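## Task

Put the square nut down so it sits on the base of the square peg that matches it, with no other loose object touching the nut; then open the gripper and move the arm away. It only counts if the nut stays seated without the robot holding it.

## Robot and tools

Robot: two xArm6 arms with parallel grippers, named left_arm and right_arm. Their roots sit in the scene frame at left_arm (-0.018, +0.383, 0) m, quat_wxyz (+1.000, 0, 0, -0.005), and right_arm (-0.047, -0.276, 0) m, quat_wxyz (+0.999, 0, 0, -0.052). Scene frame: origin on the table surface midway between the arms, +x out over the table, +z up, left_arm on the +y side. The arm names do not refer to image sides.

Gripper geometry: fingers point along the gripper's +z and close along its y axis. end_effector_position (link pinch) is the spot between the pads when closed, roughly 2 cm short of the fingertips; closing pushes the tips about 10 mm further along +z. Fully open pad gap is 0.084 m.

Tool execute_actions, argument actions: a list holding zero or one entry. Empty list: no command, just returns state. An entry with rows (1 to 15 rows) and optional steps (1 to 15, default 15) is a motion; each control step is 1/30 s and applies one row, the last row repeating if rows run out. An entry with only steps (up to 300) is a wait, counted from the previous result, and time spent writing counts toward it. Optional pictures (boolean) toggles camera images, which come by default.

Each row is 14 numbers in [-1, 1]: left_arm's six joint values then its opening, followed by right_arm's six joint values and opening. Both arms must always be filled in. Joint order per arm: waist, shoulder, elbow, forearm roll, wrist pitch, wrist roll. The joint values are offsets, not targets: scaled so 1.0 equals 2.036 rad, measured from the joint angles in the most recent result that printed them (before any such result in a scene, and for later calls in the same reply, from where the arm is when the action begins). They are not relative to the previous row. So an all-zero row pulls the arm back to those reference angles; it is not a pause. Opening is absolute: +1 fully open, -1 closed.

Joint ranges (rad): waist -6.283 to 6.283, shoulder -2.059 to 2.094, elbow -3.927 to 0.192, forearm roll -6.283 to 6.283, wrist pitch -1.693 to 3.142, wrist roll -6.283 to 6.283. A target more than 0.010 rad beyond a range end makes the whole call rejected with nothing sent. Real ends may differ by up to 0.010 rad; targets past them get clipped and the result may report "joint sent to its limit" (possibly about an earlier action). No such message does not prove room remains.

Motion limits: joint targets move at most 3.14 rad/s, with 0.16 s to accelerate, and an arm's joints are timed to arrive together. Each step's target stays within 0.623 rad of the measured angle, and if the targets would move the gripper over 70 mm from where it is, they are scaled back. Big moves therefore need several calls. Arms keep heading for the last row sent while you think or wait, until they come nearly to rest or a step is HELD.

Result lines: a state line per arm with end_effector_position (m), end_effector_quat_wxyz and velocities, all in the scene frame; reported hand position can be off, worse at long reach. Joint positions and Joint velocities give, per arm, six joints (rad, rad/s) then pad gap (m, m/s). grip_measured is the measured opening on the command scale. Joint torques are total drive output with offsets, scale and noise; not contact force alone. "joint command not followed" means the clearance check altered or blocked joint targets on some steps; the rest of the row still ran. HELD marks steps where your row was partly or wholly not sent. MOTOR HOT appears from 65 °C; at 80 °C an OVER-TEMPERATURE FAULT brakes that arm until cool. TORQUE FAULT: if contact torque hits a joint's load limit (waist 45, shoulder 45, elbow 27, forearm roll 27, wrist pitch 18, wrist roll 18 N m, held weight included), the arm backs that joint off, freezes 10 s and drops the rest of the call.

Gripping: to hold something, command an opening well under grip_measured; lower means harder squeeze, up to about 24 N per pad for objects up to about 6 cm. -1 gives full force on anything about 0.5 mm thick or more. Re-sending the read grip_measured still presses lightly; wide parts may slip. Fast closes can overshoot force.

zoom_image: camera (cam_high, cam_left_wrist or cam_right_wrist) and region [x0, y0, x1, y1] in pixels, origin top-left, at most 504 by 504; gives a closer look at that camera's latest image. All cameras are 504x504. Wrist camera frame: +z forward, +x image right, +y image down.

read_manual(section="licences") only returns licence text. finished_scene(scene=n) ends the current scene irreversibly, grades it and opens the next one if any. Answering without a tool call ends everything.

Avoid: dropping or knocking anything off the table, letting the arms collide or press each other, hard pushes and slams, long heavy holding (heat). Random brief tugs on held parts or pushes on loose ones can happen. The simulation runs while you write, so keep replies short. Release the nut and withdraw the gripper before finishing.

Each tool is called after "Emit:" as name(argument=value, ...) on one line, values as JSON.

## Session

I'll start by looking at the current state.

Emit:
execute_actions(actions=[])

Scene clock: 0.00 s of 4294.00 s.
left_arm: end_effector_position=(+0.3592, +0.3913, +0.1838) grip_measured=+1.00 end_effector_quat_wxyz=(+0.207, +0.506, +0.811, -0.207) end_effector_velocity=(-0.000, +0.000, -0.000) end_effector_angular_velocity=(+0.001, +0.001, -0.000) | right_arm: end_effector_position=(+0.1709, -0.5621, +0.2846) grip_measured=+1.00 end_effector_quat_wxyz=(-0.556, +0.753, -0.082, -0.342) end_effector_velocity=(+0.000, -0.000, +0.000) end_effector_angular_velocity=(-0.001, -0.001, -0.000)
Joint positions: left_arm=[ 0.351 -0.243 -0.682 -0.672  1.107 -1.319  0.084] | right_arm=[-0.926  0.808 -2.071  0.219  2.676 -0.699  0.084]
Joint velocities: left_arm=[ 0.     0.     0.001  0.001 -0.001  0.    -0.   ] | right_arm=[-0.    -0.    -0.001  0.    -0.     0.     0.   ]
Joint torques (N m, as the arm reports them, + toward a larger angle): no reading
Motor temperatures (°C, as the motors report them): left_arm=[33 36 33 36 41 35] | right_arm=[33 33 37 35 40 44]

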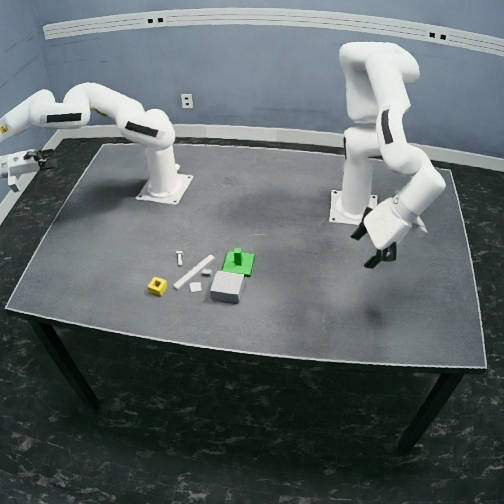

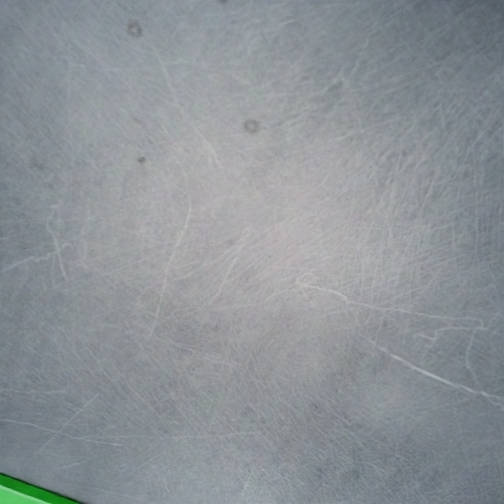

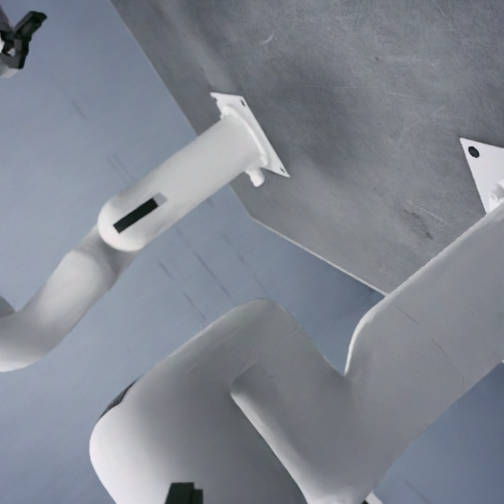

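Emit:
zoom_image(camera="cam_high", region=[130, 230, 280, 320])

Region (130, 230, 280, 320) of cam_high's 504x504 image, scaled by 3.360, with more detail than that image has; it fills the top 302 rows of this view, and the rest is white.

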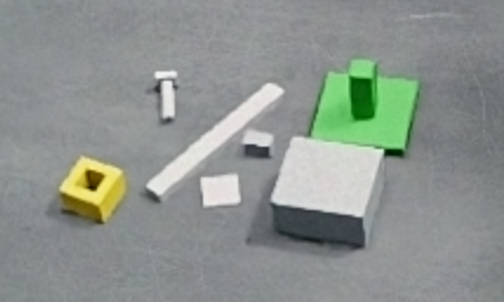

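Emit:
execute_actions(actions=[{"rows": [[0,0,0,0,0,0,1, 0.755,-0.599,0.554,-0.108,-0.649,0.592,1]], "steps": 15}], pictures=false)

Emit:
execute_actions(actions=[{"steps": 20}])

Scene clock: 18.23 s of 4294.00 s.
left_arm: end_effector_position=(+0.3592, +0.3913, +0.1838) grip_measured=+1.00 end_effector_quat_wxyz=(+0.207, +0.506, +0.811, -0.207) end_effector_velocity=(+0.000, +0.000, -0.000) end_effector_angular_velocity=(+0.000, -0.001, +0.001) | right_arm: end_effector_position=(+0.2516, -0.4311, +0.2793) grip_measured=+1.00 end_effector_quat_wxyz=(-0.207, +0.883, -0.141, -0.398) end_effector_velocity=(+0.119, +0.344, -0.019) end_effector_angular_velocity=(-1.551, -0.326, +0.437)
Joint positions: left_arm=[ 0.351 -0.243 -0.682 -0.672  1.107 -1.319  0.084] | right_arm=[-0.443  0.323 -1.586  0.091  2.19  -0.214  0.084]
Joint velocities: left_arm=[-0.    -0.     0.    -0.    -0.001  0.    -0.   ] | right_arm=[ 1.179 -1.179  1.174 -0.197 -1.171  1.172  0.   ]
Joint torques (N m, as the arm reports them, + toward a larger angle): left_arm=[ -0.08 -10.95 -18.45  -0.03  -1.43   0.72] | right_arm=[  0.59 -22.89 -10.98   0.15   0.34   0.74]
Motor temperatures (°C, as the motors report them): left_arm=[33 36 38 36 41 35] | right_arm=[33 36 43 35 41 44]
Steps of this call (steps 1 to 90: nothing new was sent; then 14.73 s passed at rest; steps 91 to 105: all 15 steps of this action). Readings (joint positions):
91: left_arm=[0.351 -0.243 -0.682 -0.672 1.107 -1.319] | right_arm=[-0.926 0.807 -2.070 0.219 2.675 -0.699]
92: left_arm=[0.351 -0.243 -0.682 -0.672 1.107 -1.319] | right_arm=[-0.922 0.802 -2.064 0.217 2.668 -0.692]
94: left_arm=[0.351 -0.243 -0.682 -0.672 1.107 -1.319] | right_arm=[-0.879 0.755 -2.008 0.197 2.614 -0.639]
98: left_arm=[0.351 -0.243 -0.682 -0.672 1.107 -1.319] | right_arm=[-0.713 0.593 -1.856 0.149 2.460 -0.484]
105: the state above

Scene clock: 18.90 s of 4294.00 s.
left_arm: end_effector_position=(+0.3592, +0.3913, +0.1838) grip_measured=+1.00 end_effector_quat_wxyz=(+0.207, +0.506, +0.811, -0.207) end_effector_velocity=(-0.000, -0.000, +0.000) end_effector_angular_velocity=(-0.001, +0.000, +0.000) | right_arm: end_effector_position=(+0.2939, -0.1832, +0.2887) grip_measured=+1.00 end_effector_quat_wxyz=(+0.022, +0.994, -0.058, -0.093) end_effector_velocity=(-0.063, +0.398, +0.044) end_effector_angular_velocity=(+0.029, -0.908, +0.569)
Joint positions: left_arm=[ 0.351 -0.243 -0.682 -0.672  1.107 -1.319  0.084] | right_arm=[ 0.358 -0.271 -1.062  0.016  1.524  0.369  0.084]
Joint velocities: left_arm=[-0.     0.     0.    -0.001  0.     0.    -0.   ] | right_arm=[ 1.192 -0.661  0.557 -0.078 -0.793  0.641 -0.   ]
Joint torques (N m, as the arm reports them, + toward a larger angle): left_arm=[ -0.45 -11.47 -18.87   0.26  -1.07   0.52] | right_arm=[  0.48 -14.1  -12.21  -0.57  -1.74   0.54]
Motor temperatures (°C, as the motors report them): left_arm=[33 36 39 36 41 35] | right_arm=[33 36 43 35 41 44]
Steps of this call (steps 1 to 20: the robot went on to your last target). Readings (joint positions):
1: left_arm=[0.351 -0.243 -0.682 -0.672 1.107 -1.319] | right_arm=[-0.403 0.283 -1.547 0.085 2.151 -0.175]
2: left_arm=[0.351 -0.243 -0.682 -0.672 1.107 -1.319] | right_arm=[-0.364 0.244 -1.507 0.079 2.111 -0.135]
4: left_arm=[0.351 -0.243 -0.682 -0.672 1.107 -1.319] | right_arm=[-0.284 0.164 -1.430 0.068 2.031 -0.056]
8: left_arm=[0.351 -0.243 -0.682 -0.672 1.107 -1.319] | right_arm=[-0.123 0.015 -1.305 0.050 1.871 0.089]
20: the state above

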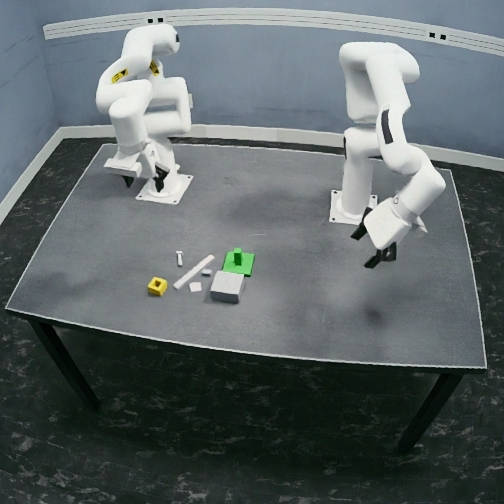

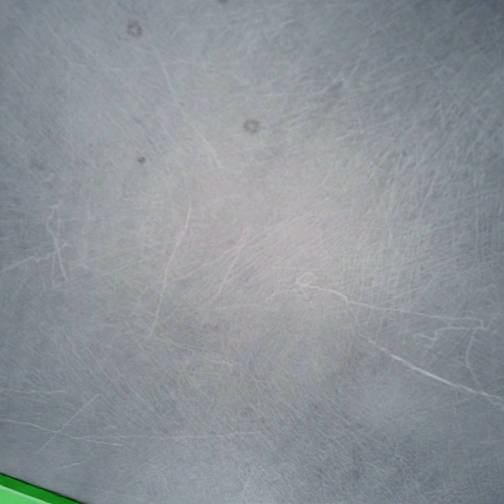

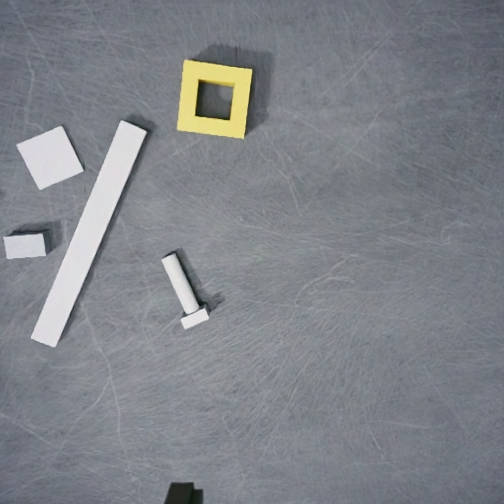

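Emit:
execute_actions(actions=[{"steps": 15}])

Scene clock: 19.67 s of 4294.00 s.
left_arm: end_effector_position=(+0.3592, +0.3913, +0.1838) grip_measured=+1.00 end_effector_quat_wxyz=(+0.207, +0.506, +0.811, -0.207) end_effector_velocity=(-0.000, -0.000, -0.000) end_effector_angular_velocity=(-0.000, -0.000, -0.001) | right_arm: end_effector_position=(+0.2698, -0.1002, +0.2999) grip_measured=+1.00 end_effector_quat_wxyz=(+0.000, +1.000, +0.001, +0.000) end_effector_velocity=(-0.000, +0.001, -0.000) end_effector_angular_velocity=(-0.001, -0.001, +0.004)
Joint positions: left_arm=[ 0.351 -0.243 -0.682 -0.672  1.107 -1.319  0.084] | right_arm=[ 0.61  -0.412 -0.943 -0.     1.355  0.506  0.084]
Joint velocities: left_arm=[ 0.    -0.     0.    -0.     0.001  0.001  0.   ] | right_arm=[ 0.003  0.     0.    -0.001 -0.001 -0.    -0.   ]
Joint torques (N m, as the arm reports them, + toward a larger angle): left_arm=[ -0.68 -11.06 -18.4    0.21  -0.69   0.87] | right_arm=[  1.65 -11.49 -12.94  -0.21  -2.2    0.48]
Motor temperatures (°C, as the motors report them): left_arm=[33 36 39 36 41 35] | right_arm=[33 36 43 35 41 44]
Steps of this call (steps 1 to 23: the robot went on to your last target). Readings (joint positions):
1: left_arm=[0.351 -0.243 -0.682 -0.672 1.107 -1.319] | right_arm=[0.398 -0.293 -1.043 0.014 1.497 0.391]
2: left_arm=[0.351 -0.243 -0.682 -0.672 1.107 -1.319] | right_arm=[0.437 -0.315 -1.024 0.011 1.470 0.412]
4: left_arm=[0.351 -0.243 -0.682 -0.672 1.107 -1.319] | right_arm=[0.515 -0.359 -0.988 0.006 1.419 0.454]
8: left_arm=[0.351 -0.243 -0.682 -0.672 1.107 -1.319] | right_arm=[0.598 -0.405 -0.950 0.001 1.365 0.497]
23: the state above

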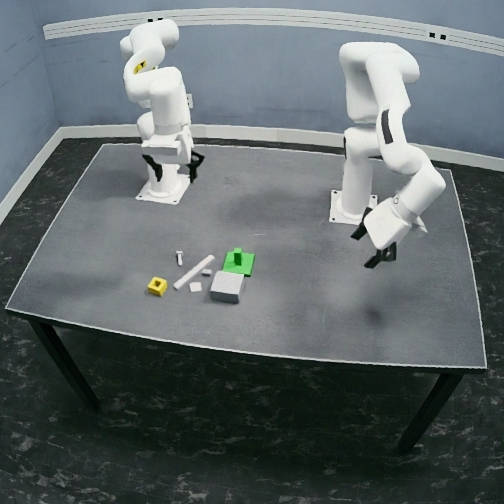

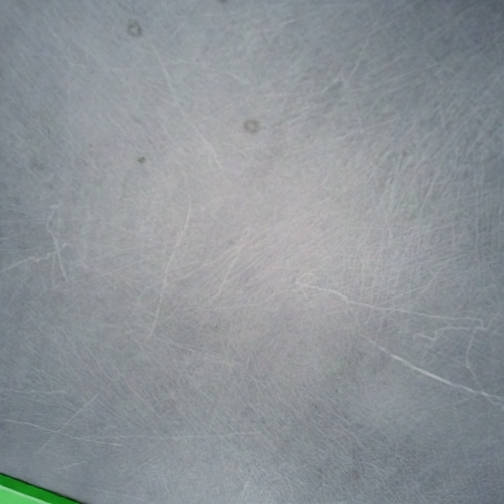

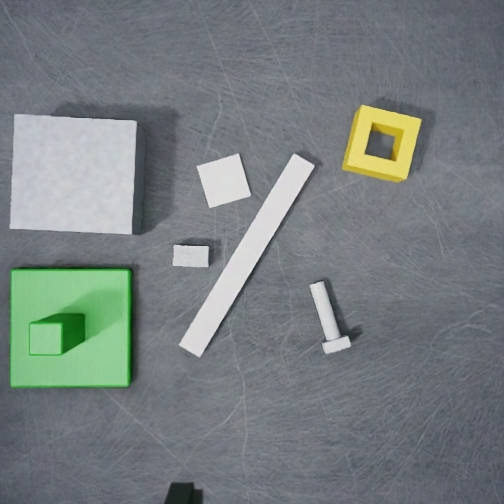

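Emit:
zoom_image(camera="cam_right_wrist", region=[330, 90, 440, 200])

Emit:
zoom_image(camera="cam_right_wrist", region=[0, 255, 145, 400])

Region (330, 90, 440, 200) of cam_right_wrist's 504x504 image, scaled by 4.582, with more detail than that image has.

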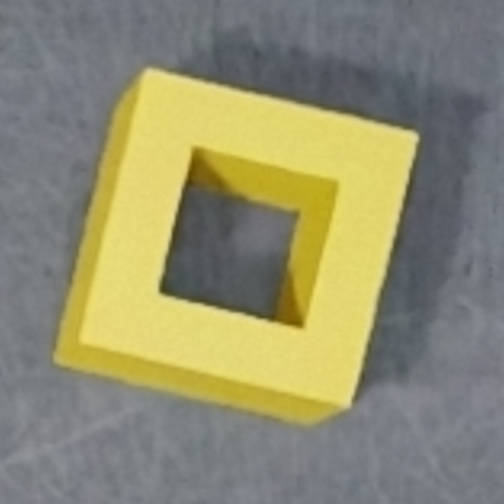

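Region (0, 255, 145, 400) of cam_right_wrist's 504x504 image, scaled by 3.476, with more detail than that image has.

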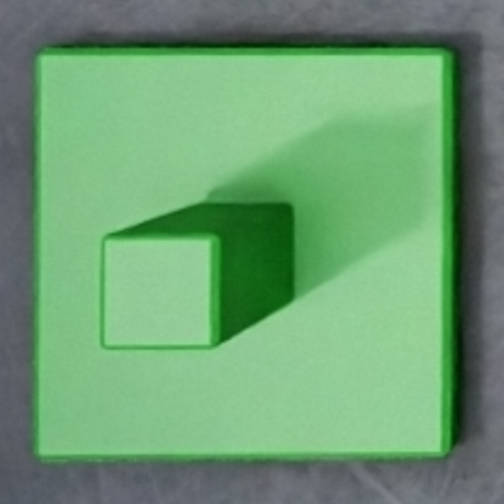

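Emit:
execute_actions(actions=[{"rows": [[0,0,0,0,0,0,1, -0.12235,0.2585,-0.0196,0,-0.2389,-0.00545,0.35]], "steps": 15}], pictures=false)

Emit:
execute_actions(actions=[{"steps": 15}])

Scene clock: 35.03 s of 4294.00 s.
left_arm: end_effector_position=(+0.3592, +0.3913, +0.1838) grip_measured=+1.00 end_effector_quat_wxyz=(+0.207, +0.506, +0.811, -0.207) end_effector_velocity=(+0.000, +0.000, +0.000) end_effector_angular_velocity=(+0.000, -0.001, +0.000) | right_arm: end_effector_position=(+0.3900, -0.1381, +0.1665) grip_measured=+0.34 end_effector_quat_wxyz=(+0.000, +0.995, -0.095, -0.000) end_effector_velocity=(+0.208, -0.153, -0.342) end_effector_angular_velocity=(-0.002, +0.004, -0.435)
Joint positions: left_arm=[ 0.351 -0.243 -0.682 -0.672  1.107 -1.319  0.084] | right_arm=[ 0.409  0.014 -0.975 -0.     0.962  0.497  0.059]
Joint velocities: left_arm=[ 0. -0. -0.  0. -0. -0. -0.] | right_arm=[-0.455  0.954 -0.072 -0.001 -0.877 -0.019 -0.   ]
Joint torques (N m, as the arm reports them, + toward a larger angle): left_arm=[ -0.23 -11.59 -18.77   0.71  -0.96   0.6 ] | right_arm=[  1.65 -19.45 -12.3   -0.16  -1.52   0.5 ]
Motor temperatures (°C, as the motors report them): left_arm=[33 37 41 36 41 35] | right_arm=[33 35 48 35 41 44]
Steps of this call (steps 1 to 15: the robot went on to your last target; steps 16 to 90: nothing new was sent; then 11.87 s passed at rest; steps 91 to 105: all 15 steps of this action). Readings (joint positions):
91: left_arm=[0.351 -0.243 -0.682 -0.672 1.107 -1.319] | right_arm=[0.611 -0.411 -0.943 -0.000 1.354 0.506]
92: left_arm=[0.351 -0.243 -0.682 -0.672 1.107 -1.319] | right_arm=[0.608 -0.407 -0.944 -0.000 1.348 0.505]
94: left_arm=[0.351 -0.243 -0.682 -0.672 1.107 -1.319] | right_arm=[0.586 -0.361 -0.952 -0.000 1.300 0.504]
98: left_arm=[0.351 -0.243 -0.682 -0.672 1.107 -1.319] | right_arm=[0.518 -0.215 -0.957 -0.000 1.173 0.501]
105: the state above

Scene clock: 35.53 s of 4294.00 s.
left_arm: end_effector_position=(+0.3592, +0.3913, +0.1838) grip_measured=+1.00 end_effector_quat_wxyz=(+0.207, +0.506, +0.811, -0.207) end_effector_velocity=(-0.001, -0.000, -0.000) end_effector_angular_velocity=(-0.001, +0.001, -0.000) | right_arm: end_effector_position=(+0.4107, -0.1550, +0.1306) grip_measured=+0.34 end_effector_quat_wxyz=(-0.000, +0.993, -0.118, +0.001) end_effector_velocity=(-0.001, -0.002, -0.005) end_effector_angular_velocity=(-0.003, +0.010, -0.003)
Joint positions: left_arm=[ 0.351 -0.243 -0.682 -0.672  1.107 -1.319  0.084] | right_arm=[ 0.362  0.113 -0.983 -0.     0.868  0.495  0.059]
Joint velocities: left_arm=[-0.    -0.     0.001 -0.     0.001  0.    -0.   ] | right_arm=[-0.003  0.008  0.002 -0.    -0.001 -0.     0.   ]
Joint torques (N m, as the arm reports them, + toward a larger angle): left_arm=[ -0.49 -10.85 -17.96   0.14  -1.11   0.16] | right_arm=[  1.84 -19.38 -12.27  -0.21  -2.16   0.41]
Motor temperatures (°C, as the motors report them): left_arm=[33 37 41 36 41 35] | right_arm=[33 35 48 35 41 44]
Steps of this call (steps 1 to 15: the robot went on to your last target). Readings (joint positions):
1: left_arm=[0.351 -0.243 -0.682 -0.672 1.107 -1.319] | right_arm=[0.395 0.045 -0.977 -0.000 0.934 0.496]
2: left_arm=[0.351 -0.243 -0.682 -0.672 1.107 -1.319] | right_arm=[0.382 0.071 -0.978 -0.000 0.911 0.496]
4: left_arm=[0.351 -0.243 -0.682 -0.672 1.107 -1.319] | right_arm=[0.368 0.102 -0.978 -0.000 0.886 0.495]
8: left_arm=[0.351 -0.243 -0.682 -0.672 1.107 -1.319] | right_arm=[0.363 0.111 -0.984 -0.000 0.871 0.495]
15: the state above

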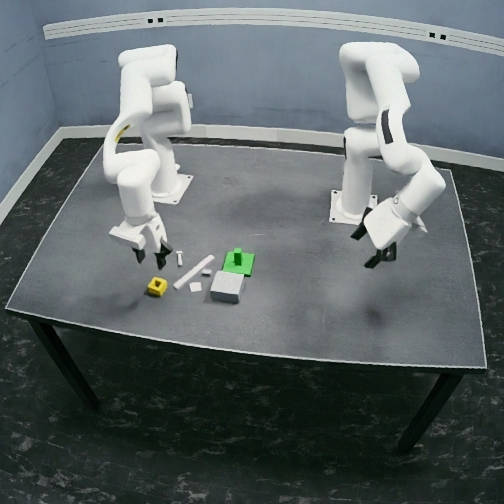

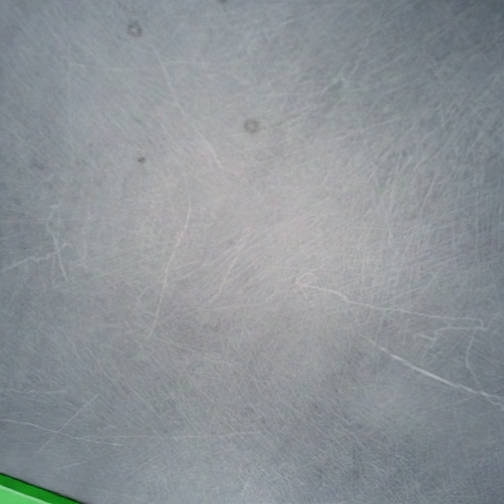

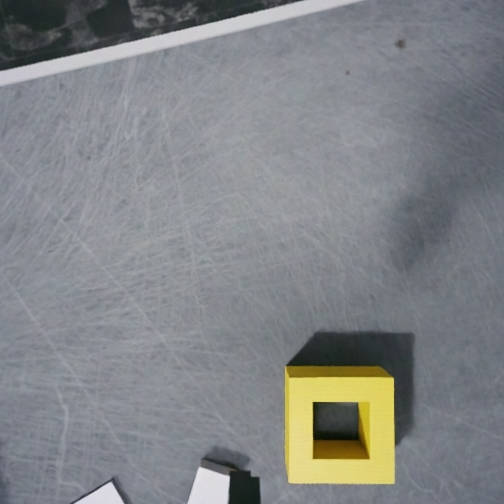

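Emit:
zoom_image(camera="cam_right_wrist", region=[210, 340, 420, 504])

Region (210, 340, 420, 504) of cam_right_wrist's 504x504 image, scaled by 2.400, with more detail than that image has; it fills the top 394 rows of this view, and the rest is white.

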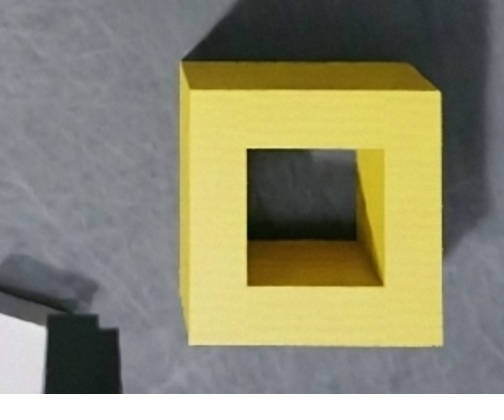

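Emit:
execute_actions(actions=[{"rows": [[0,0,0,0,0,0,1, -0.0005,0.015,0.0053,0,-0.0201,-0.0003,0.35],[0,0,0,0,0,0,1, -0.001,0.03,0.0106,0,-0.0403,-0.0006,0.35],[0,0,0,0,0,0,1, -0.0015,0.045,0.016,0,-0.0604,-0.0009,0.35],[0,0,0,0,0,0,1, -0.002,0.06,0.0213,0,-0.0806,-0.0012,0.35],[0,0,0,0,0,0,1, -0.00222,0.072,0.0256,0,-0.0967,-0.0015,0.35],[0,0,0,0,0,0,1, -0.00222,0.082,0.0291,0,-0.1101,-0.00172,0.35],[0,0,0,0,0,0,1, -0.00222,0.09,0.0319,0,-0.1208,-0.00172,0.35],[0,0,0,0,0,0,1, -0.00222,0.095,0.0337,0,-0.1275,-0.00172,0.35],[0,0,0,0,0,0,1, -0.00222,0.098,0.0348,0,-0.1316,-0.00172,0.35],[0,0,0,0,0,0,1, -0.00222,0.09975,0.03549,0,-0.13425,-0.00172,0.35]], "steps": 15}], pictures=false)

Emit:
execute_actions(actions=[{"steps": 8}])

Scene clock: 41.40 s of 4294.00 s.
left_arm: end_effector_position=(+0.3592, +0.3913, +0.1838) grip_measured=+1.00 end_effector_quat_wxyz=(+0.207, +0.506, +0.811, -0.207) end_effector_velocity=(-0.000, -0.000, -0.000) end_effector_angular_velocity=(-0.000, +0.001, +0.000) | right_arm: end_effector_position=(+0.4087, -0.1577, +0.0300) grip_measured=+0.34 end_effector_quat_wxyz=(+0.001, +0.993, -0.118, -0.001) end_effector_velocity=(+0.030, +0.008, +0.008) end_effector_angular_velocity=(+0.025, -0.096, +0.001)
Joint positions: left_arm=[ 0.351 -0.243 -0.682 -0.672  1.107 -1.319  0.084] | right_arm=[ 0.357  0.314 -0.912 -0.     0.601  0.491  0.059]
Joint velocities: left_arm=[-0.     0.     0.001  0.    -0.    -0.    -0.   ] | right_arm=[ 0.001  0.014 -0.024 -0.    -0.09  -0.001  0.   ]
Joint torques (N m, as the arm reports them, + toward a larger angle): left_arm=[ -0.25 -11.86 -18.37   0.32  -1.06   0.35] | right_arm=[  1.58 -21.39 -10.53  -0.21  -2.18   0.55]
Motor temperatures (°C, as the motors report them): left_arm=[33 37 41 36 41 35] | right_arm=[33 35 49 35 41 44]
Steps of this call (steps 1 to 15: the robot went on to your last target; steps 16 to 90: nothing new was sent; then 2.37 s passed at rest; steps 91 to 105: all 15 steps of this action). Readings (joint positions):
91: left_arm=[0.351 -0.243 -0.682 -0.672 1.107 -1.319] | right_arm=[0.361 0.115 -0.983 -0.000 0.868 0.495]
92: left_arm=[0.351 -0.243 -0.682 -0.672 1.107 -1.319] | right_arm=[0.361 0.118 -0.982 -0.000 0.861 0.494]
94: left_arm=[0.351 -0.243 -0.682 -0.672 1.107 -1.319] | right_arm=[0.361 0.141 -0.976 -0.000 0.825 0.494]
98: left_arm=[0.351 -0.243 -0.682 -0.672 1.107 -1.319] | right_arm=[0.358 0.237 -0.939 -0.000 0.705 0.492]
105: the state above

Scene clock: 41.67 s of 4294.00 s.
left_arm: end_effector_position=(+0.3592, +0.3913, +0.1838) grip_measured=+1.00 end_effector_quat_wxyz=(+0.207, +0.506, +0.811, -0.207) end_effector_velocity=(+0.000, +0.000, +0.001) end_effector_angular_velocity=(+0.000, -0.001, -0.002) | right_arm: end_effector_position=(+0.4096, -0.1575, +0.0295) grip_measured=+0.34 end_effector_quat_wxyz=(-0.000, +0.993, -0.118, +0.000) end_effector_velocity=(-0.003, -0.001, -0.003) end_effector_angular_velocity=(-0.002, +0.008, +0.000)
Joint positions: left_arm=[ 0.351 -0.243 -0.682 -0.672  1.107 -1.319  0.084] | right_arm=[ 0.357  0.316 -0.912 -0.     0.595  0.491  0.059]
Joint velocities: left_arm=[ 0.    -0.    -0.002  0.001  0.001  0.     0.   ] | right_arm=[-0.     0.004  0.005 -0.    -0.001 -0.     0.   ]
Joint torques (N m, as the arm reports them, + toward a larger angle): left_arm=[ -0.81 -11.57 -18.46  -0.1   -1.21   0.84] | right_arm=[  1.81 -21.01 -10.74  -0.13  -2.15   0.41]
Motor temperatures (°C, as the motors report them): left_arm=[33 37 41 36 41 35] | right_arm=[33 35 49 35 41 44]
Steps of this call (steps 1 to 8: the robot went on to your last target). Readings (joint positions):
1: left_arm=[0.351 -0.243 -0.682 -0.672 1.107 -1.319] | right_arm=[0.357 0.314 -0.913 -0.000 0.599 0.491]
2: left_arm=[0.351 -0.243 -0.682 -0.672 1.107 -1.319] | right_arm=[0.357 0.314 -0.913 -0.000 0.597 0.491]
4: left_arm=[0.351 -0.243 -0.682 -0.672 1.107 -1.319] | right_arm=[0.357 0.314 -0.913 -0.000 0.596 0.491]
8: the state above

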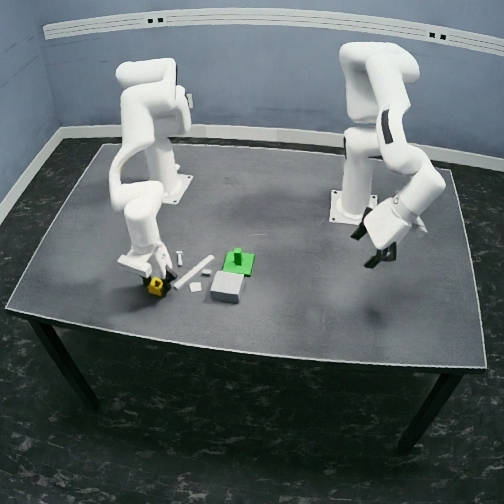

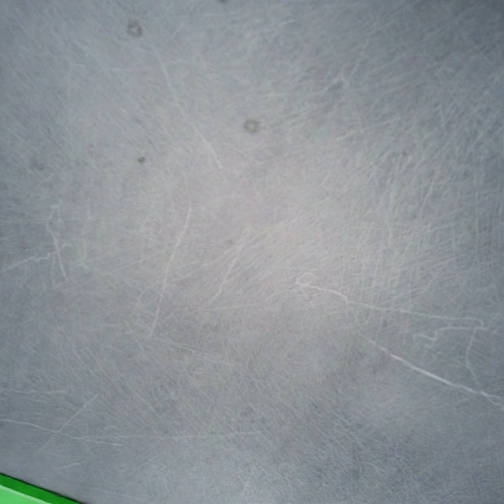

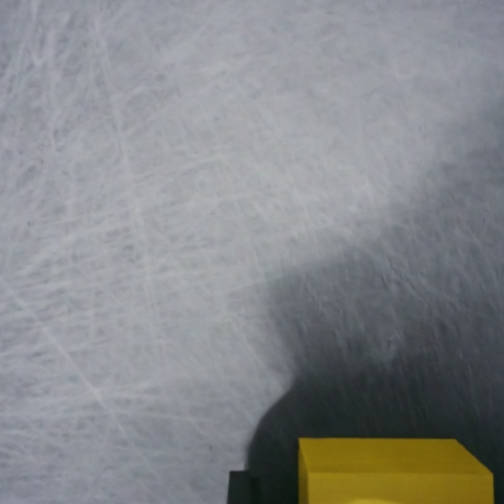

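Emit:
execute_actions(actions=[{"rows": [[0,0,0,0,0,0,1, 0,0,0,0,0,0,0.27],[0,0,0,0,0,0,1, 0,0,0,0,0,0,0.19],[0,0,0,0,0,0,1, 0,0,0,0,0,0,0.11],[0,0,0,0,0,0,1, 0,0,0,0,0,0,0.04],[0,0,0,0,0,0,1, 0,0,0,0,0,0,-0.02],[0,0,0,0,0,0,1, 0,0,0,0,0,0,-0.07],[0,0,0,0,0,0,1, 0,0,0,0,0,0,-0.11],[0,0,0,0,0,0,1, 0,0,0,0,0,0,-0.15],[0,0,0,0,0,0,1, 0,0,0,0,0,0,-0.2],[0,0,0,0,0,0,1, 0,0,0,0,0,0,-0.27],[0,0,0,0,0,0,1, 0,0,0,0,0,0,-0.36],[0,0,0,0,0,0,1, 0,0,0,0,0,0,-0.48],[0,0,0,0,0,0,1, 0,0,0,0,0,0,-0.62],[0,0,0,0,0,0,1, 0,0,0,0,0,0,-0.8],[0,0,0,0,0,0,1, 0,0,0,0,0,0,-1]], "steps": 15}])

Scene clock: 43.63 s of 4294.00 s.
left_arm: end_effector_position=(+0.3592, +0.3913, +0.1838) grip_measured=+1.00 end_effector_quat_wxyz=(+0.207, +0.506, +0.811, -0.207) end_effector_velocity=(-0.000, -0.000, -0.000) end_effector_angular_velocity=(+0.000, +0.000, +0.000) | right_arm: end_effector_position=(+0.4096, -0.1575, +0.0295) grip_measured=-0.11 end_effector_quat_wxyz=(-0.000, +0.993, -0.118, +0.000) end_effector_velocity=(-0.001, -0.000, -0.001) end_effector_angular_velocity=(-0.000, +0.002, +0.000)
Joint positions: left_arm=[ 0.351 -0.243 -0.682 -0.672  1.107 -1.319  0.084] | right_arm=[ 0.357  0.316 -0.912 -0.     0.595  0.491  0.04 ]
Joint velocities: left_arm=[ 0.    -0.     0.     0.     0.    -0.001  0.   ] | right_arm=[ 0.     0.001  0.     0.     0.    -0.     0.   ]
Joint torques (N m, as the arm reports them, + toward a larger angle): left_arm=[  0.   -10.65 -18.67   0.27  -1.01   0.82] | right_arm=[  1.86 -20.55 -10.55   0.02  -2.17   0.61]
Motor temperatures (°C, as the motors report them): left_arm=[33 37 42 36 41 35] | right_arm=[33 35 49 35 41 44]
Steps of this call (steps 1 to 15: the robot went on to your last target; steps 16 to 44: nothing new was sent; steps 45 to 59: all 15 steps of this action). Readings (joint positions):
45: left_arm=[0.351 -0.243 -0.682 -0.672 1.107 -1.319] | right_arm=[0.357 0.316 -0.911 -0.000 0.595 0.491]
46: left_arm=[0.351 -0.243 -0.682 -0.672 1.107 -1.319] | right_arm=[0.357 0.316 -0.911 -0.000 0.595 0.491]
48: left_arm=[0.351 -0.243 -0.682 -0.672 1.107 -1.319] | right_arm=[0.357 0.316 -0.911 -0.000 0.595 0.491]
52: left_arm=[0.351 -0.243 -0.682 -0.672 1.107 -1.319] | right_arm=[0.357 0.316 -0.912 -0.000 0.595 0.491]
59: the state above

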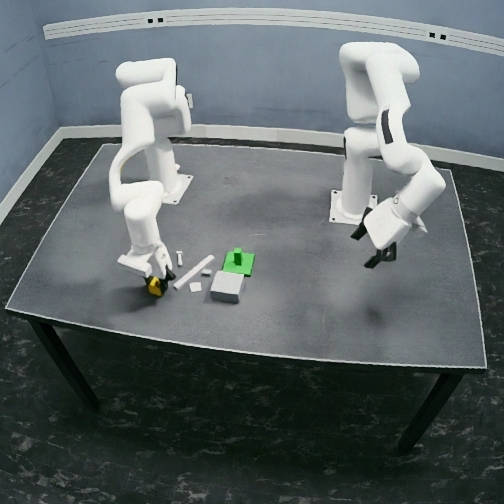

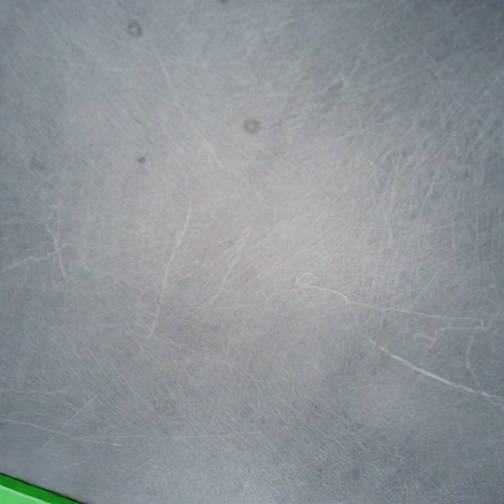

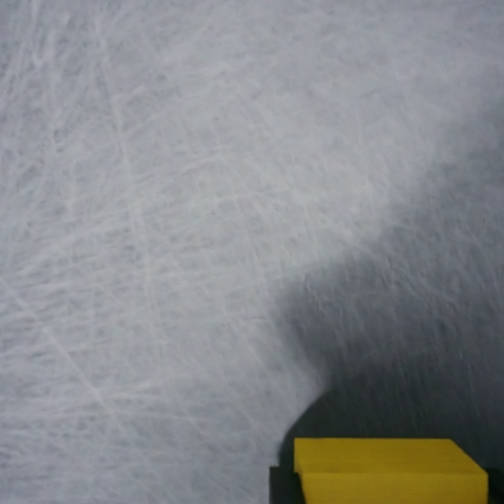

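Gripped (gap 40 mm). Let me measure the nut in the gripper.

Emit:
zoom_image(camera="cam_right_wrist", region=[254, 404, 504, 504])

Region (254, 404, 504, 504) of cam_right_wrist's 504x504 image, scaled by 2.016, with more detail than that image has; it fills the top 202 rows of this view, and the rest is white.

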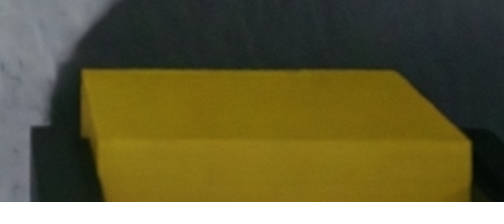

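Emit:
execute_actions(actions=[{"rows": [[0,0,0,0,0,0,1, 0,-0.005,-0.001,0,0.006,0,-1],[0,0,0,0,0,0,1, 0,-0.013,-0.0025,0,0.0156,0,-1],[0,0,0,0,0,0,1, 0,-0.024,-0.0046,0,0.0288,0,-1],[0,0,0,0,0,0,1, 0,-0.037,-0.0071,0,0.0444,0,-1],[0,0,0,0,0,0,1, 0,-0.051,-0.0098,0,0.0612,0,-1],[0,0,0,0,0,0,1, 0,-0.06635,-0.01272,0,0.07957,0,-1],[0,0,0,0,0,0,1, 0.005,-0.08,-0.018,0,0.0985,0.003,-1],[0,0,0,0,0,0,1, 0.015,-0.092,-0.023,0,0.1155,0.008,-1],[0,0,0,0,0,0,1, 0.03,-0.102,-0.027,0,0.1295,0.017,-1],[0,0,0,0,0,0,1, 0.05,-0.109,-0.030,0,0.1395,0.028,-1],[0,0,0,0,0,0,1, 0.075,-0.1136,-0.03218,0,0.14627,0.041,-1],[0,0,0,0,0,0,1, 0.10,-0.1136,-0.03218,0,0.14627,0.055,-1],[0,0,0,0,0,0,1, 0.125,-0.1136,-0.03218,0,0.14627,0.069,-1],[0,0,0,0,0,0,1, 0.15,-0.1136,-0.03218,0,0.14627,0.083,-1],[0,0,0,0,0,0,1, 0.26127,-0.1136,-0.03218,0,0.14627,0.14437,-1]], "steps": 15}], pictures=false)

Emit:
execute_actions(actions=[{"steps": 28}])

Scene clock: 53.80 s of 4294.00 s.
left_arm: end_effector_position=(+0.3592, +0.3913, +0.1838) grip_measured=+1.00 end_effector_quat_wxyz=(+0.207, +0.506, +0.811, -0.207) end_effector_velocity=(-0.001, -0.000, -0.000) end_effector_angular_velocity=(-0.001, +0.002, -0.001) | right_arm: end_effector_position=(+0.3892, -0.0939, +0.1323) grip_measured=-0.11 end_effector_quat_wxyz=(-0.002, +0.996, -0.086, +0.005) end_effector_velocity=(-0.198, +0.399, +0.035) end_effector_angular_velocity=(-0.024, +0.073, +0.436)
Joint positions: left_arm=[ 0.351 -0.243 -0.682 -0.672  1.107 -1.319  0.084] | right_arm=[ 0.499  0.103 -0.973 -0.     0.86   0.569  0.04 ]
Joint velocities: left_arm=[ 0.    -0.     0.001  0.     0.002 -0.     0.   ] | right_arm=[ 0.94  -0.096 -0.011  0.001  0.183  0.503 -0.   ]
Joint torques (N m, as the arm reports them, + toward a larger angle): left_arm=[ -0.62 -10.46 -18.48   0.71  -1.04   0.61] | right_arm=[  2.18 -15.66 -10.38  -0.28  -2.42   0.54]
Motor temperatures (°C, as the motors report them): left_arm=[33 37 42 36 41 35] | right_arm=[33 35 48 35 41 44]
Steps of this call (steps 1 to 15: the robot went on to your last target; steps 16 to 90: nothing new was sent; then 6.67 s passed at rest; steps 91 to 105: all 15 steps of this action). Readings (joint positions):
91: left_arm=[0.351 -0.243 -0.682 -0.672 1.107 -1.319] | right_arm=[0.357 0.315 -0.912 -0.000 0.596 0.491]
92: left_arm=[0.351 -0.243 -0.682 -0.672 1.107 -1.319] | right_arm=[0.357 0.314 -0.911 -0.000 0.599 0.491]
94: left_arm=[0.351 -0.243 -0.682 -0.672 1.107 -1.319] | right_arm=[0.357 0.301 -0.912 -0.000 0.617 0.491]
98: left_arm=[0.351 -0.243 -0.682 -0.672 1.107 -1.319] | right_arm=[0.358 0.226 -0.929 -0.000 0.705 0.492]
105: the state above

Scene clock: 54.73 s of 4294.00 s.
left_arm: end_effector_position=(+0.3592, +0.3913, +0.1838) grip_measured=+1.00 end_effector_quat_wxyz=(+0.207, +0.506, +0.811, -0.207) end_effector_velocity=(+0.000, +0.000, -0.000) end_effector_angular_velocity=(+0.002, -0.000, +0.000) | right_arm: end_effector_position=(+0.2844, +0.0552, +0.1400) grip_measured=-0.11 end_effector_quat_wxyz=(+0.000, +1.000, +0.000, +0.000) end_effector_velocity=(-0.001, +0.002, +0.002) end_effector_angular_velocity=(+0.003, -0.003, +0.004)
Joint positions: left_arm=[ 0.351 -0.243 -0.682 -0.672  1.107 -1.319  0.084] | right_arm=[ 0.889  0.084 -0.977 -0.     0.893  0.785  0.04 ]
Joint velocities: left_arm=[ 0.     0.    -0.001  0.001 -0.001 -0.     0.   ] | right_arm=[ 0.004 -0.002 -0.002 -0.     0.    -0.     0.   ]
Joint torques (N m, as the arm reports them, + toward a larger angle): left_arm=[ -0.87 -11.65 -18.72   0.24  -1.14   0.75] | right_arm=[  1.91 -19.13 -12.36  -0.12  -2.2    0.4 ]
Motor temperatures (°C, as the motors report them): left_arm=[33 37 42 36 41 35] | right_arm=[33 35 48 35 41 44]
Steps of this call (steps 1 to 28: the robot went on to your last target). Readings (joint positions):
1: left_arm=[0.351 -0.243 -0.682 -0.672 1.107 -1.319] | right_arm=[0.530 0.101 -0.973 -0.000 0.864 0.586]
2: left_arm=[0.351 -0.243 -0.682 -0.672 1.107 -1.319] | right_arm=[0.562 0.100 -0.972 -0.000 0.867 0.603]
4: left_arm=[0.351 -0.243 -0.682 -0.672 1.107 -1.319] | right_arm=[0.624 0.099 -0.972 -0.000 0.871 0.637]
8: left_arm=[0.351 -0.243 -0.682 -0.672 1.107 -1.319] | right_arm=[0.748 0.093 -0.974 -0.000 0.882 0.706]
28: the state above

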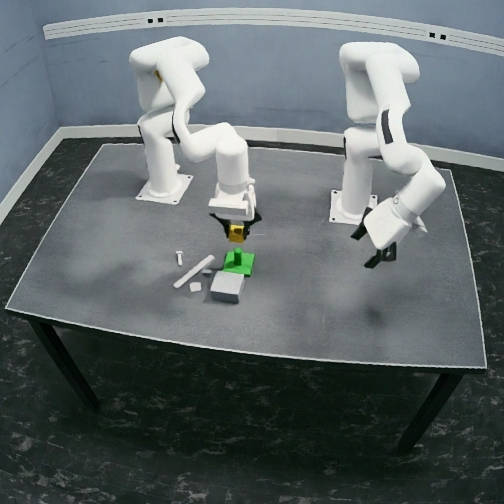

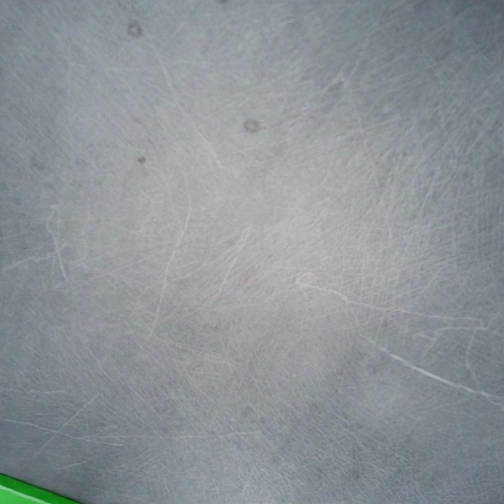

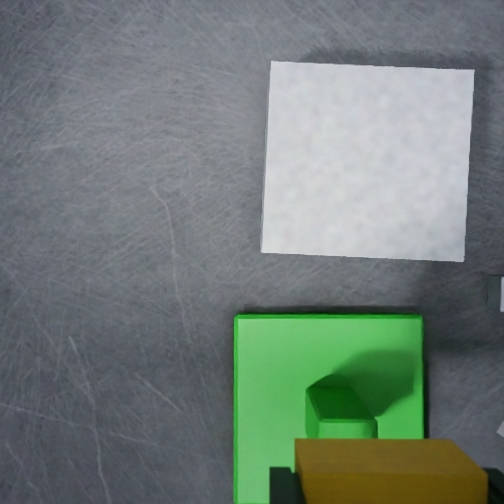

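Temperatures have levelled off. Let me take a settled look and zoom in.

Emit:
execute_actions(actions=[])

Emit:
zoom_image(camera="cam_right_wrist", region=[280, 360, 400, 460])

Emit:
zoom_image(camera="cam_right_wrist", region=[220, 295, 470, 504])

Scene clock: 55.23 s of 4294.00 s.
left_arm: end_effector_position=(+0.3592, +0.3913, +0.1838) grip_measured=+1.00 end_effector_quat_wxyz=(+0.207, +0.506, +0.811, -0.207) end_effector_velocity=(-0.000, -0.000, +0.000) end_effector_angular_velocity=(-0.001, +0.000, -0.001) | right_arm: end_effector_position=(+0.2842, +0.0554, +0.1401) grip_measured=-0.11 end_effector_quat_wxyz=(+0.000, +1.000, +0.001, +0.000) end_effector_velocity=(+0.000, +0.000, +0.000) end_effector_angular_velocity=(+0.000, -0.001, +0.001)
Joint positions: left_arm=[ 0.351 -0.243 -0.682 -0.672  1.107 -1.319  0.084] | right_arm=[ 0.889  0.084 -0.977 -0.     0.893  0.785  0.04 ]
Joint velocities: left_arm=[-0.    -0.    -0.    -0.     0.001  0.001  0.   ] | right_arm=[ 0.     0.001 -0.002 -0.    -0.    -0.     0.   ]
Joint torques (N m, as the arm reports them, + toward a larger angle): left_arm=[ -0.35 -10.81 -18.86   0.38  -0.89   0.69] | right_arm=[  1.91 -18.98 -12.4   -0.19  -2.17   0.42]
Motor temperatures (°C, as the motors report them): left_arm=[33 37 42 36 41 35] | right_arm=[33 35 48 35 41 44]
Steps of this call (steps 1 to 15: the robot went on to your last target). Readings (joint positions):
1: left_arm=[0.351 -0.243 -0.682 -0.672 1.107 -1.319] | right_arm=[0.889 0.084 -0.977 -0.000 0.893 0.785]
2: left_arm=[0.351 -0.243 -0.682 -0.672 1.107 -1.319] | right_arm=[0.889 0.084 -0.977 -0.000 0.893 0.785]
4: left_arm=[0.351 -0.243 -0.682 -0.672 1.107 -1.319] | right_arm=[0.889 0.084 -0.977 -0.000 0.893 0.785]
8: left_arm=[0.351 -0.243 -0.682 -0.672 1.107 -1.319] | right_arm=[0.889 0.084 -0.977 -0.000 0.893 0.785]
15: the state above
All arms were judged still, so your last target was given up. Only a new action makes them travel on or press farther. Fingers that are still opening or closing keep moving.

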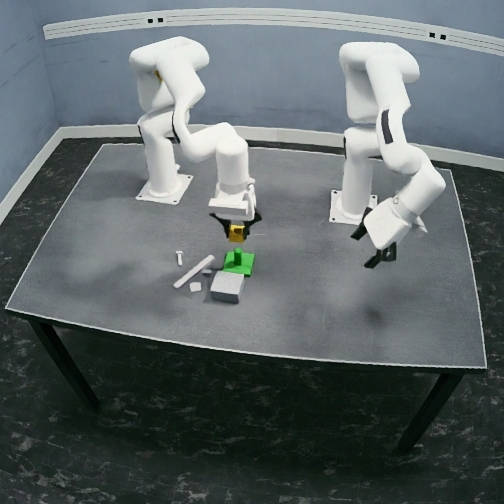

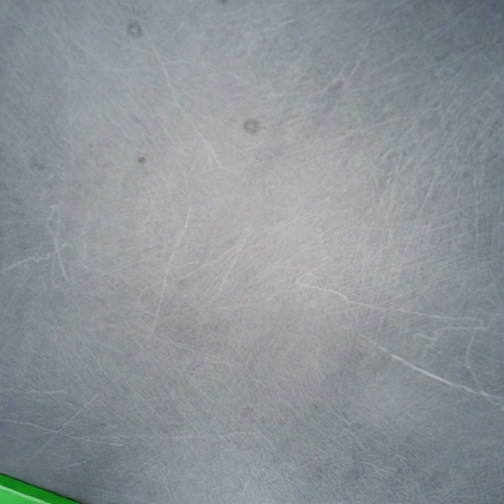

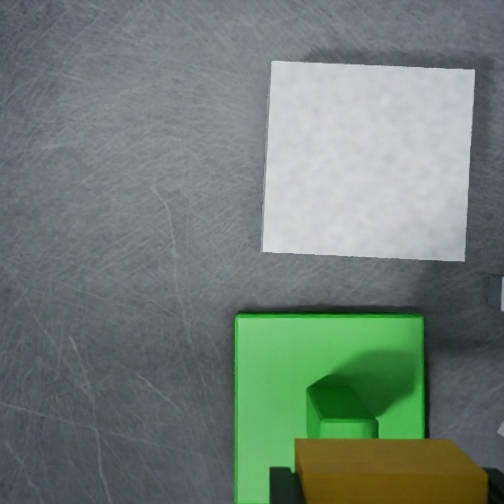

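Region (280, 360, 400, 460) of cam_right_wrist's 504x504 image, scaled by 4.200, with more detail than that image has.

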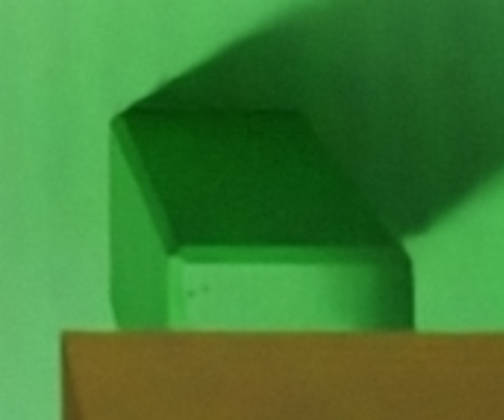

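Region (220, 295, 470, 504) of cam_right_wrist's 504x504 image, scaled by 2.016, with more detail than that image has; it fills the top 421 rows of this view, and the rest is white.

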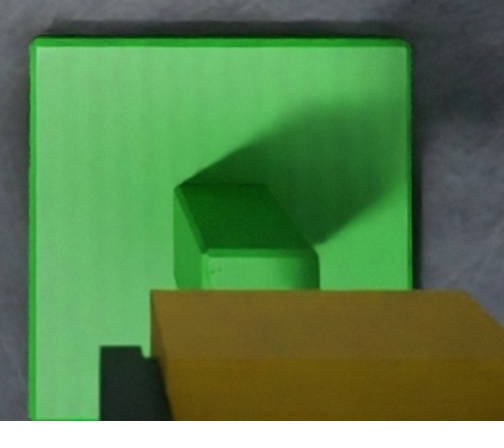

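Emit:
execute_actions(actions=[{"rows": [[0,0,0,0,0,0,1, -0.0004,0.0058,0.0041,0,-0.01,-0.0004,-1],[0,0,0,0,0,0,1, -0.0009,0.0136,0.0096,0,-0.0232,-0.0009,-1],[0,0,0,0,0,0,1, -0.0014,0.0214,0.0151,0,-0.0365,-0.0014,-1],[0,0,0,0,0,0,1, -0.0018,0.0281,0.0198,0,-0.0478,-0.0018,-1],[0,0,0,0,0,0,1, -0.002083,0.0331,0.0233,0,-0.0565,-0.002083,-1],[0,0,0,0,0,0,1, -0.002083,0.0366,0.0258,0,-0.0624,-0.002083,-1],[0,0,0,0,0,0,1, -0.002083,0.038958,0.027462,0,-0.06642,-0.002083,-1]], "steps": 15}], pictures=false)

Emit:
execute_actions(actions=[{"steps": 20}])

Scene clock: 62.43 s of 4294.00 s.
left_arm: end_effector_position=(+0.3592, +0.3913, +0.1838) grip_measured=+1.00 end_effector_quat_wxyz=(+0.207, +0.506, +0.811, -0.207) end_effector_velocity=(-0.000, -0.000, -0.000) end_effector_angular_velocity=(-0.001, +0.001, +0.001) | right_arm: end_effector_position=(+0.2846, +0.0531, +0.0929) grip_measured=-0.11 end_effector_quat_wxyz=(-0.000, +1.000, +0.001, +0.001) end_effector_velocity=(+0.005, +0.005, +0.005) end_effector_angular_velocity=(+0.019, -0.020, +0.000)
Joint positions: left_arm=[ 0.351 -0.243 -0.682 -0.672  1.107 -1.319  0.084] | right_arm=[ 0.885  0.162 -0.923 -0.     0.759  0.781  0.04 ]
Joint velocities: left_arm=[ 0.    -0.     0.001 -0.     0.    -0.001 -0.   ] | right_arm=[ 0.    -0.004 -0.004 -0.    -0.02   0.     0.   ]
Joint torques (N m, as the arm reports them, + toward a larger angle): left_arm=[ -0.8  -11.69 -18.95   0.64  -1.28   0.24] | right_arm=[  2.02 -19.32 -11.51  -0.35  -2.     0.36]
Motor temperatures (°C, as the motors report them): left_arm=[33 37 43 36 41 35] | right_arm=[33 35 49 35 41 44]
Steps of this call (steps 1 to 90: nothing new was sent; then 3.70 s passed at rest; steps 91 to 105: all 15 steps of this action). Readings (joint positions):
91: left_arm=[0.351 -0.243 -0.682 -0.672 1.107 -1.319] | right_arm=[0.889 0.084 -0.977 -0.000 0.893 0.785]
92: left_arm=[0.351 -0.243 -0.682 -0.672 1.107 -1.319] | right_arm=[0.889 0.086 -0.976 -0.000 0.888 0.785]
94: left_arm=[0.351 -0.243 -0.682 -0.672 1.107 -1.319] | right_arm=[0.888 0.098 -0.968 -0.000 0.865 0.784]
98: left_arm=[0.351 -0.243 -0.682 -0.672 1.107 -1.319] | right_arm=[0.886 0.144 -0.934 -0.000 0.794 0.781]
105: the state above

Scene clock: 63.10 s of 4294.00 s.
left_arm: end_effector_position=(+0.3592, +0.3913, +0.1838) grip_measured=+1.00 end_effector_quat_wxyz=(+0.207, +0.506, +0.811, -0.207) end_effector_velocity=(-0.000, -0.000, -0.000) end_effector_angular_velocity=(-0.000, +0.000, +0.001) | right_arm: end_effector_position=(+0.2843, +0.0527, +0.0920) grip_measured=-0.11 end_effector_quat_wxyz=(+0.000, +1.000, +0.001, +0.000) end_effector_velocity=(+0.000, +0.000, +0.000) end_effector_angular_velocity=(+0.000, -0.001, +0.000)
Joint positions: left_arm=[ 0.351 -0.243 -0.682 -0.672  1.107 -1.319  0.084] | right_arm=[ 0.885  0.164 -0.921 -0.     0.758  0.781  0.04 ]
Joint velocities: left_arm=[ 0.     0.     0.001 -0.001 -0.001 -0.001 -0.   ] | right_arm=[ 0.    -0.001 -0.001 -0.     0.    -0.    -0.   ]
Joint torques (N m, as the arm reports them, + toward a larger angle): left_arm=[ -0.74 -10.62 -18.66   0.87  -0.89   0.6 ] | right_arm=[  2.13 -19.73 -11.75  -0.21  -2.13   0.44]
Motor temperatures (°C, as the motors report them): left_arm=[33 37 43 36 41 35] | right_arm=[33 35 49 35 41 44]
Steps of this call (steps 1 to 15: the robot went on to your last target; steps 16 to 20: nothing new was sent). Readings (joint positions):
1: left_arm=[0.351 -0.243 -0.682 -0.672 1.107 -1.319] | right_arm=[0.885 0.162 -0.923 -0.000 0.758 0.781]
2: left_arm=[0.351 -0.243 -0.682 -0.672 1.107 -1.319] | right_arm=[0.885 0.163 -0.922 -0.000 0.758 0.781]
4: left_arm=[0.351 -0.243 -0.682 -0.672 1.107 -1.319] | right_arm=[0.885 0.163 -0.922 -0.000 0.758 0.781]
8: left_arm=[0.351 -0.243 -0.682 -0.672 1.107 -1.319] | right_arm=[0.885 0.163 -0.921 -0.000 0.758 0.781]
20: the state above
All arms were judged still, so your last target was given up. Only a new action makes them travel on or press farther. Fingers that are still opening or closing keep moving.

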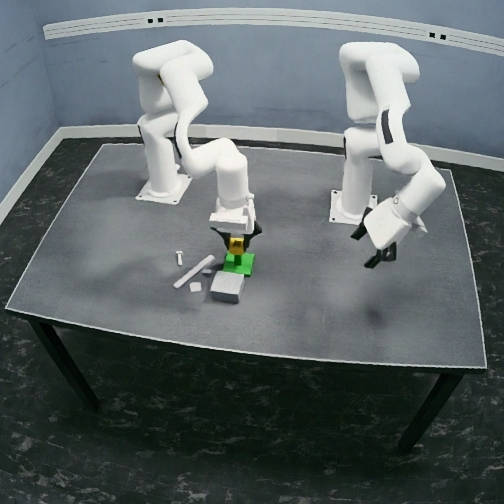

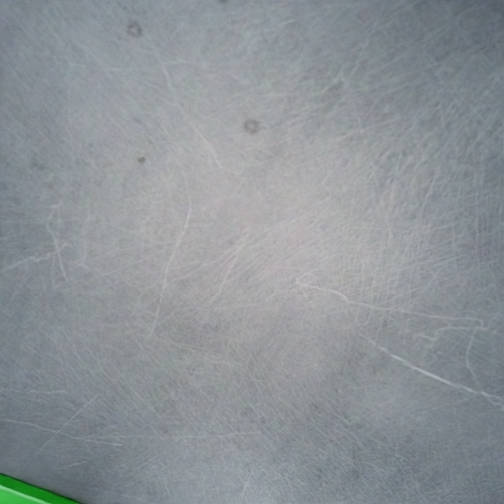

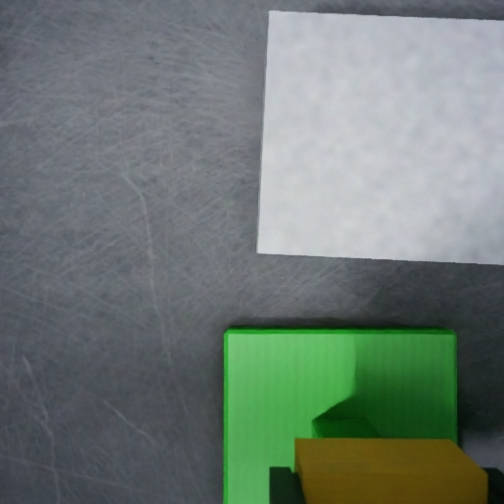

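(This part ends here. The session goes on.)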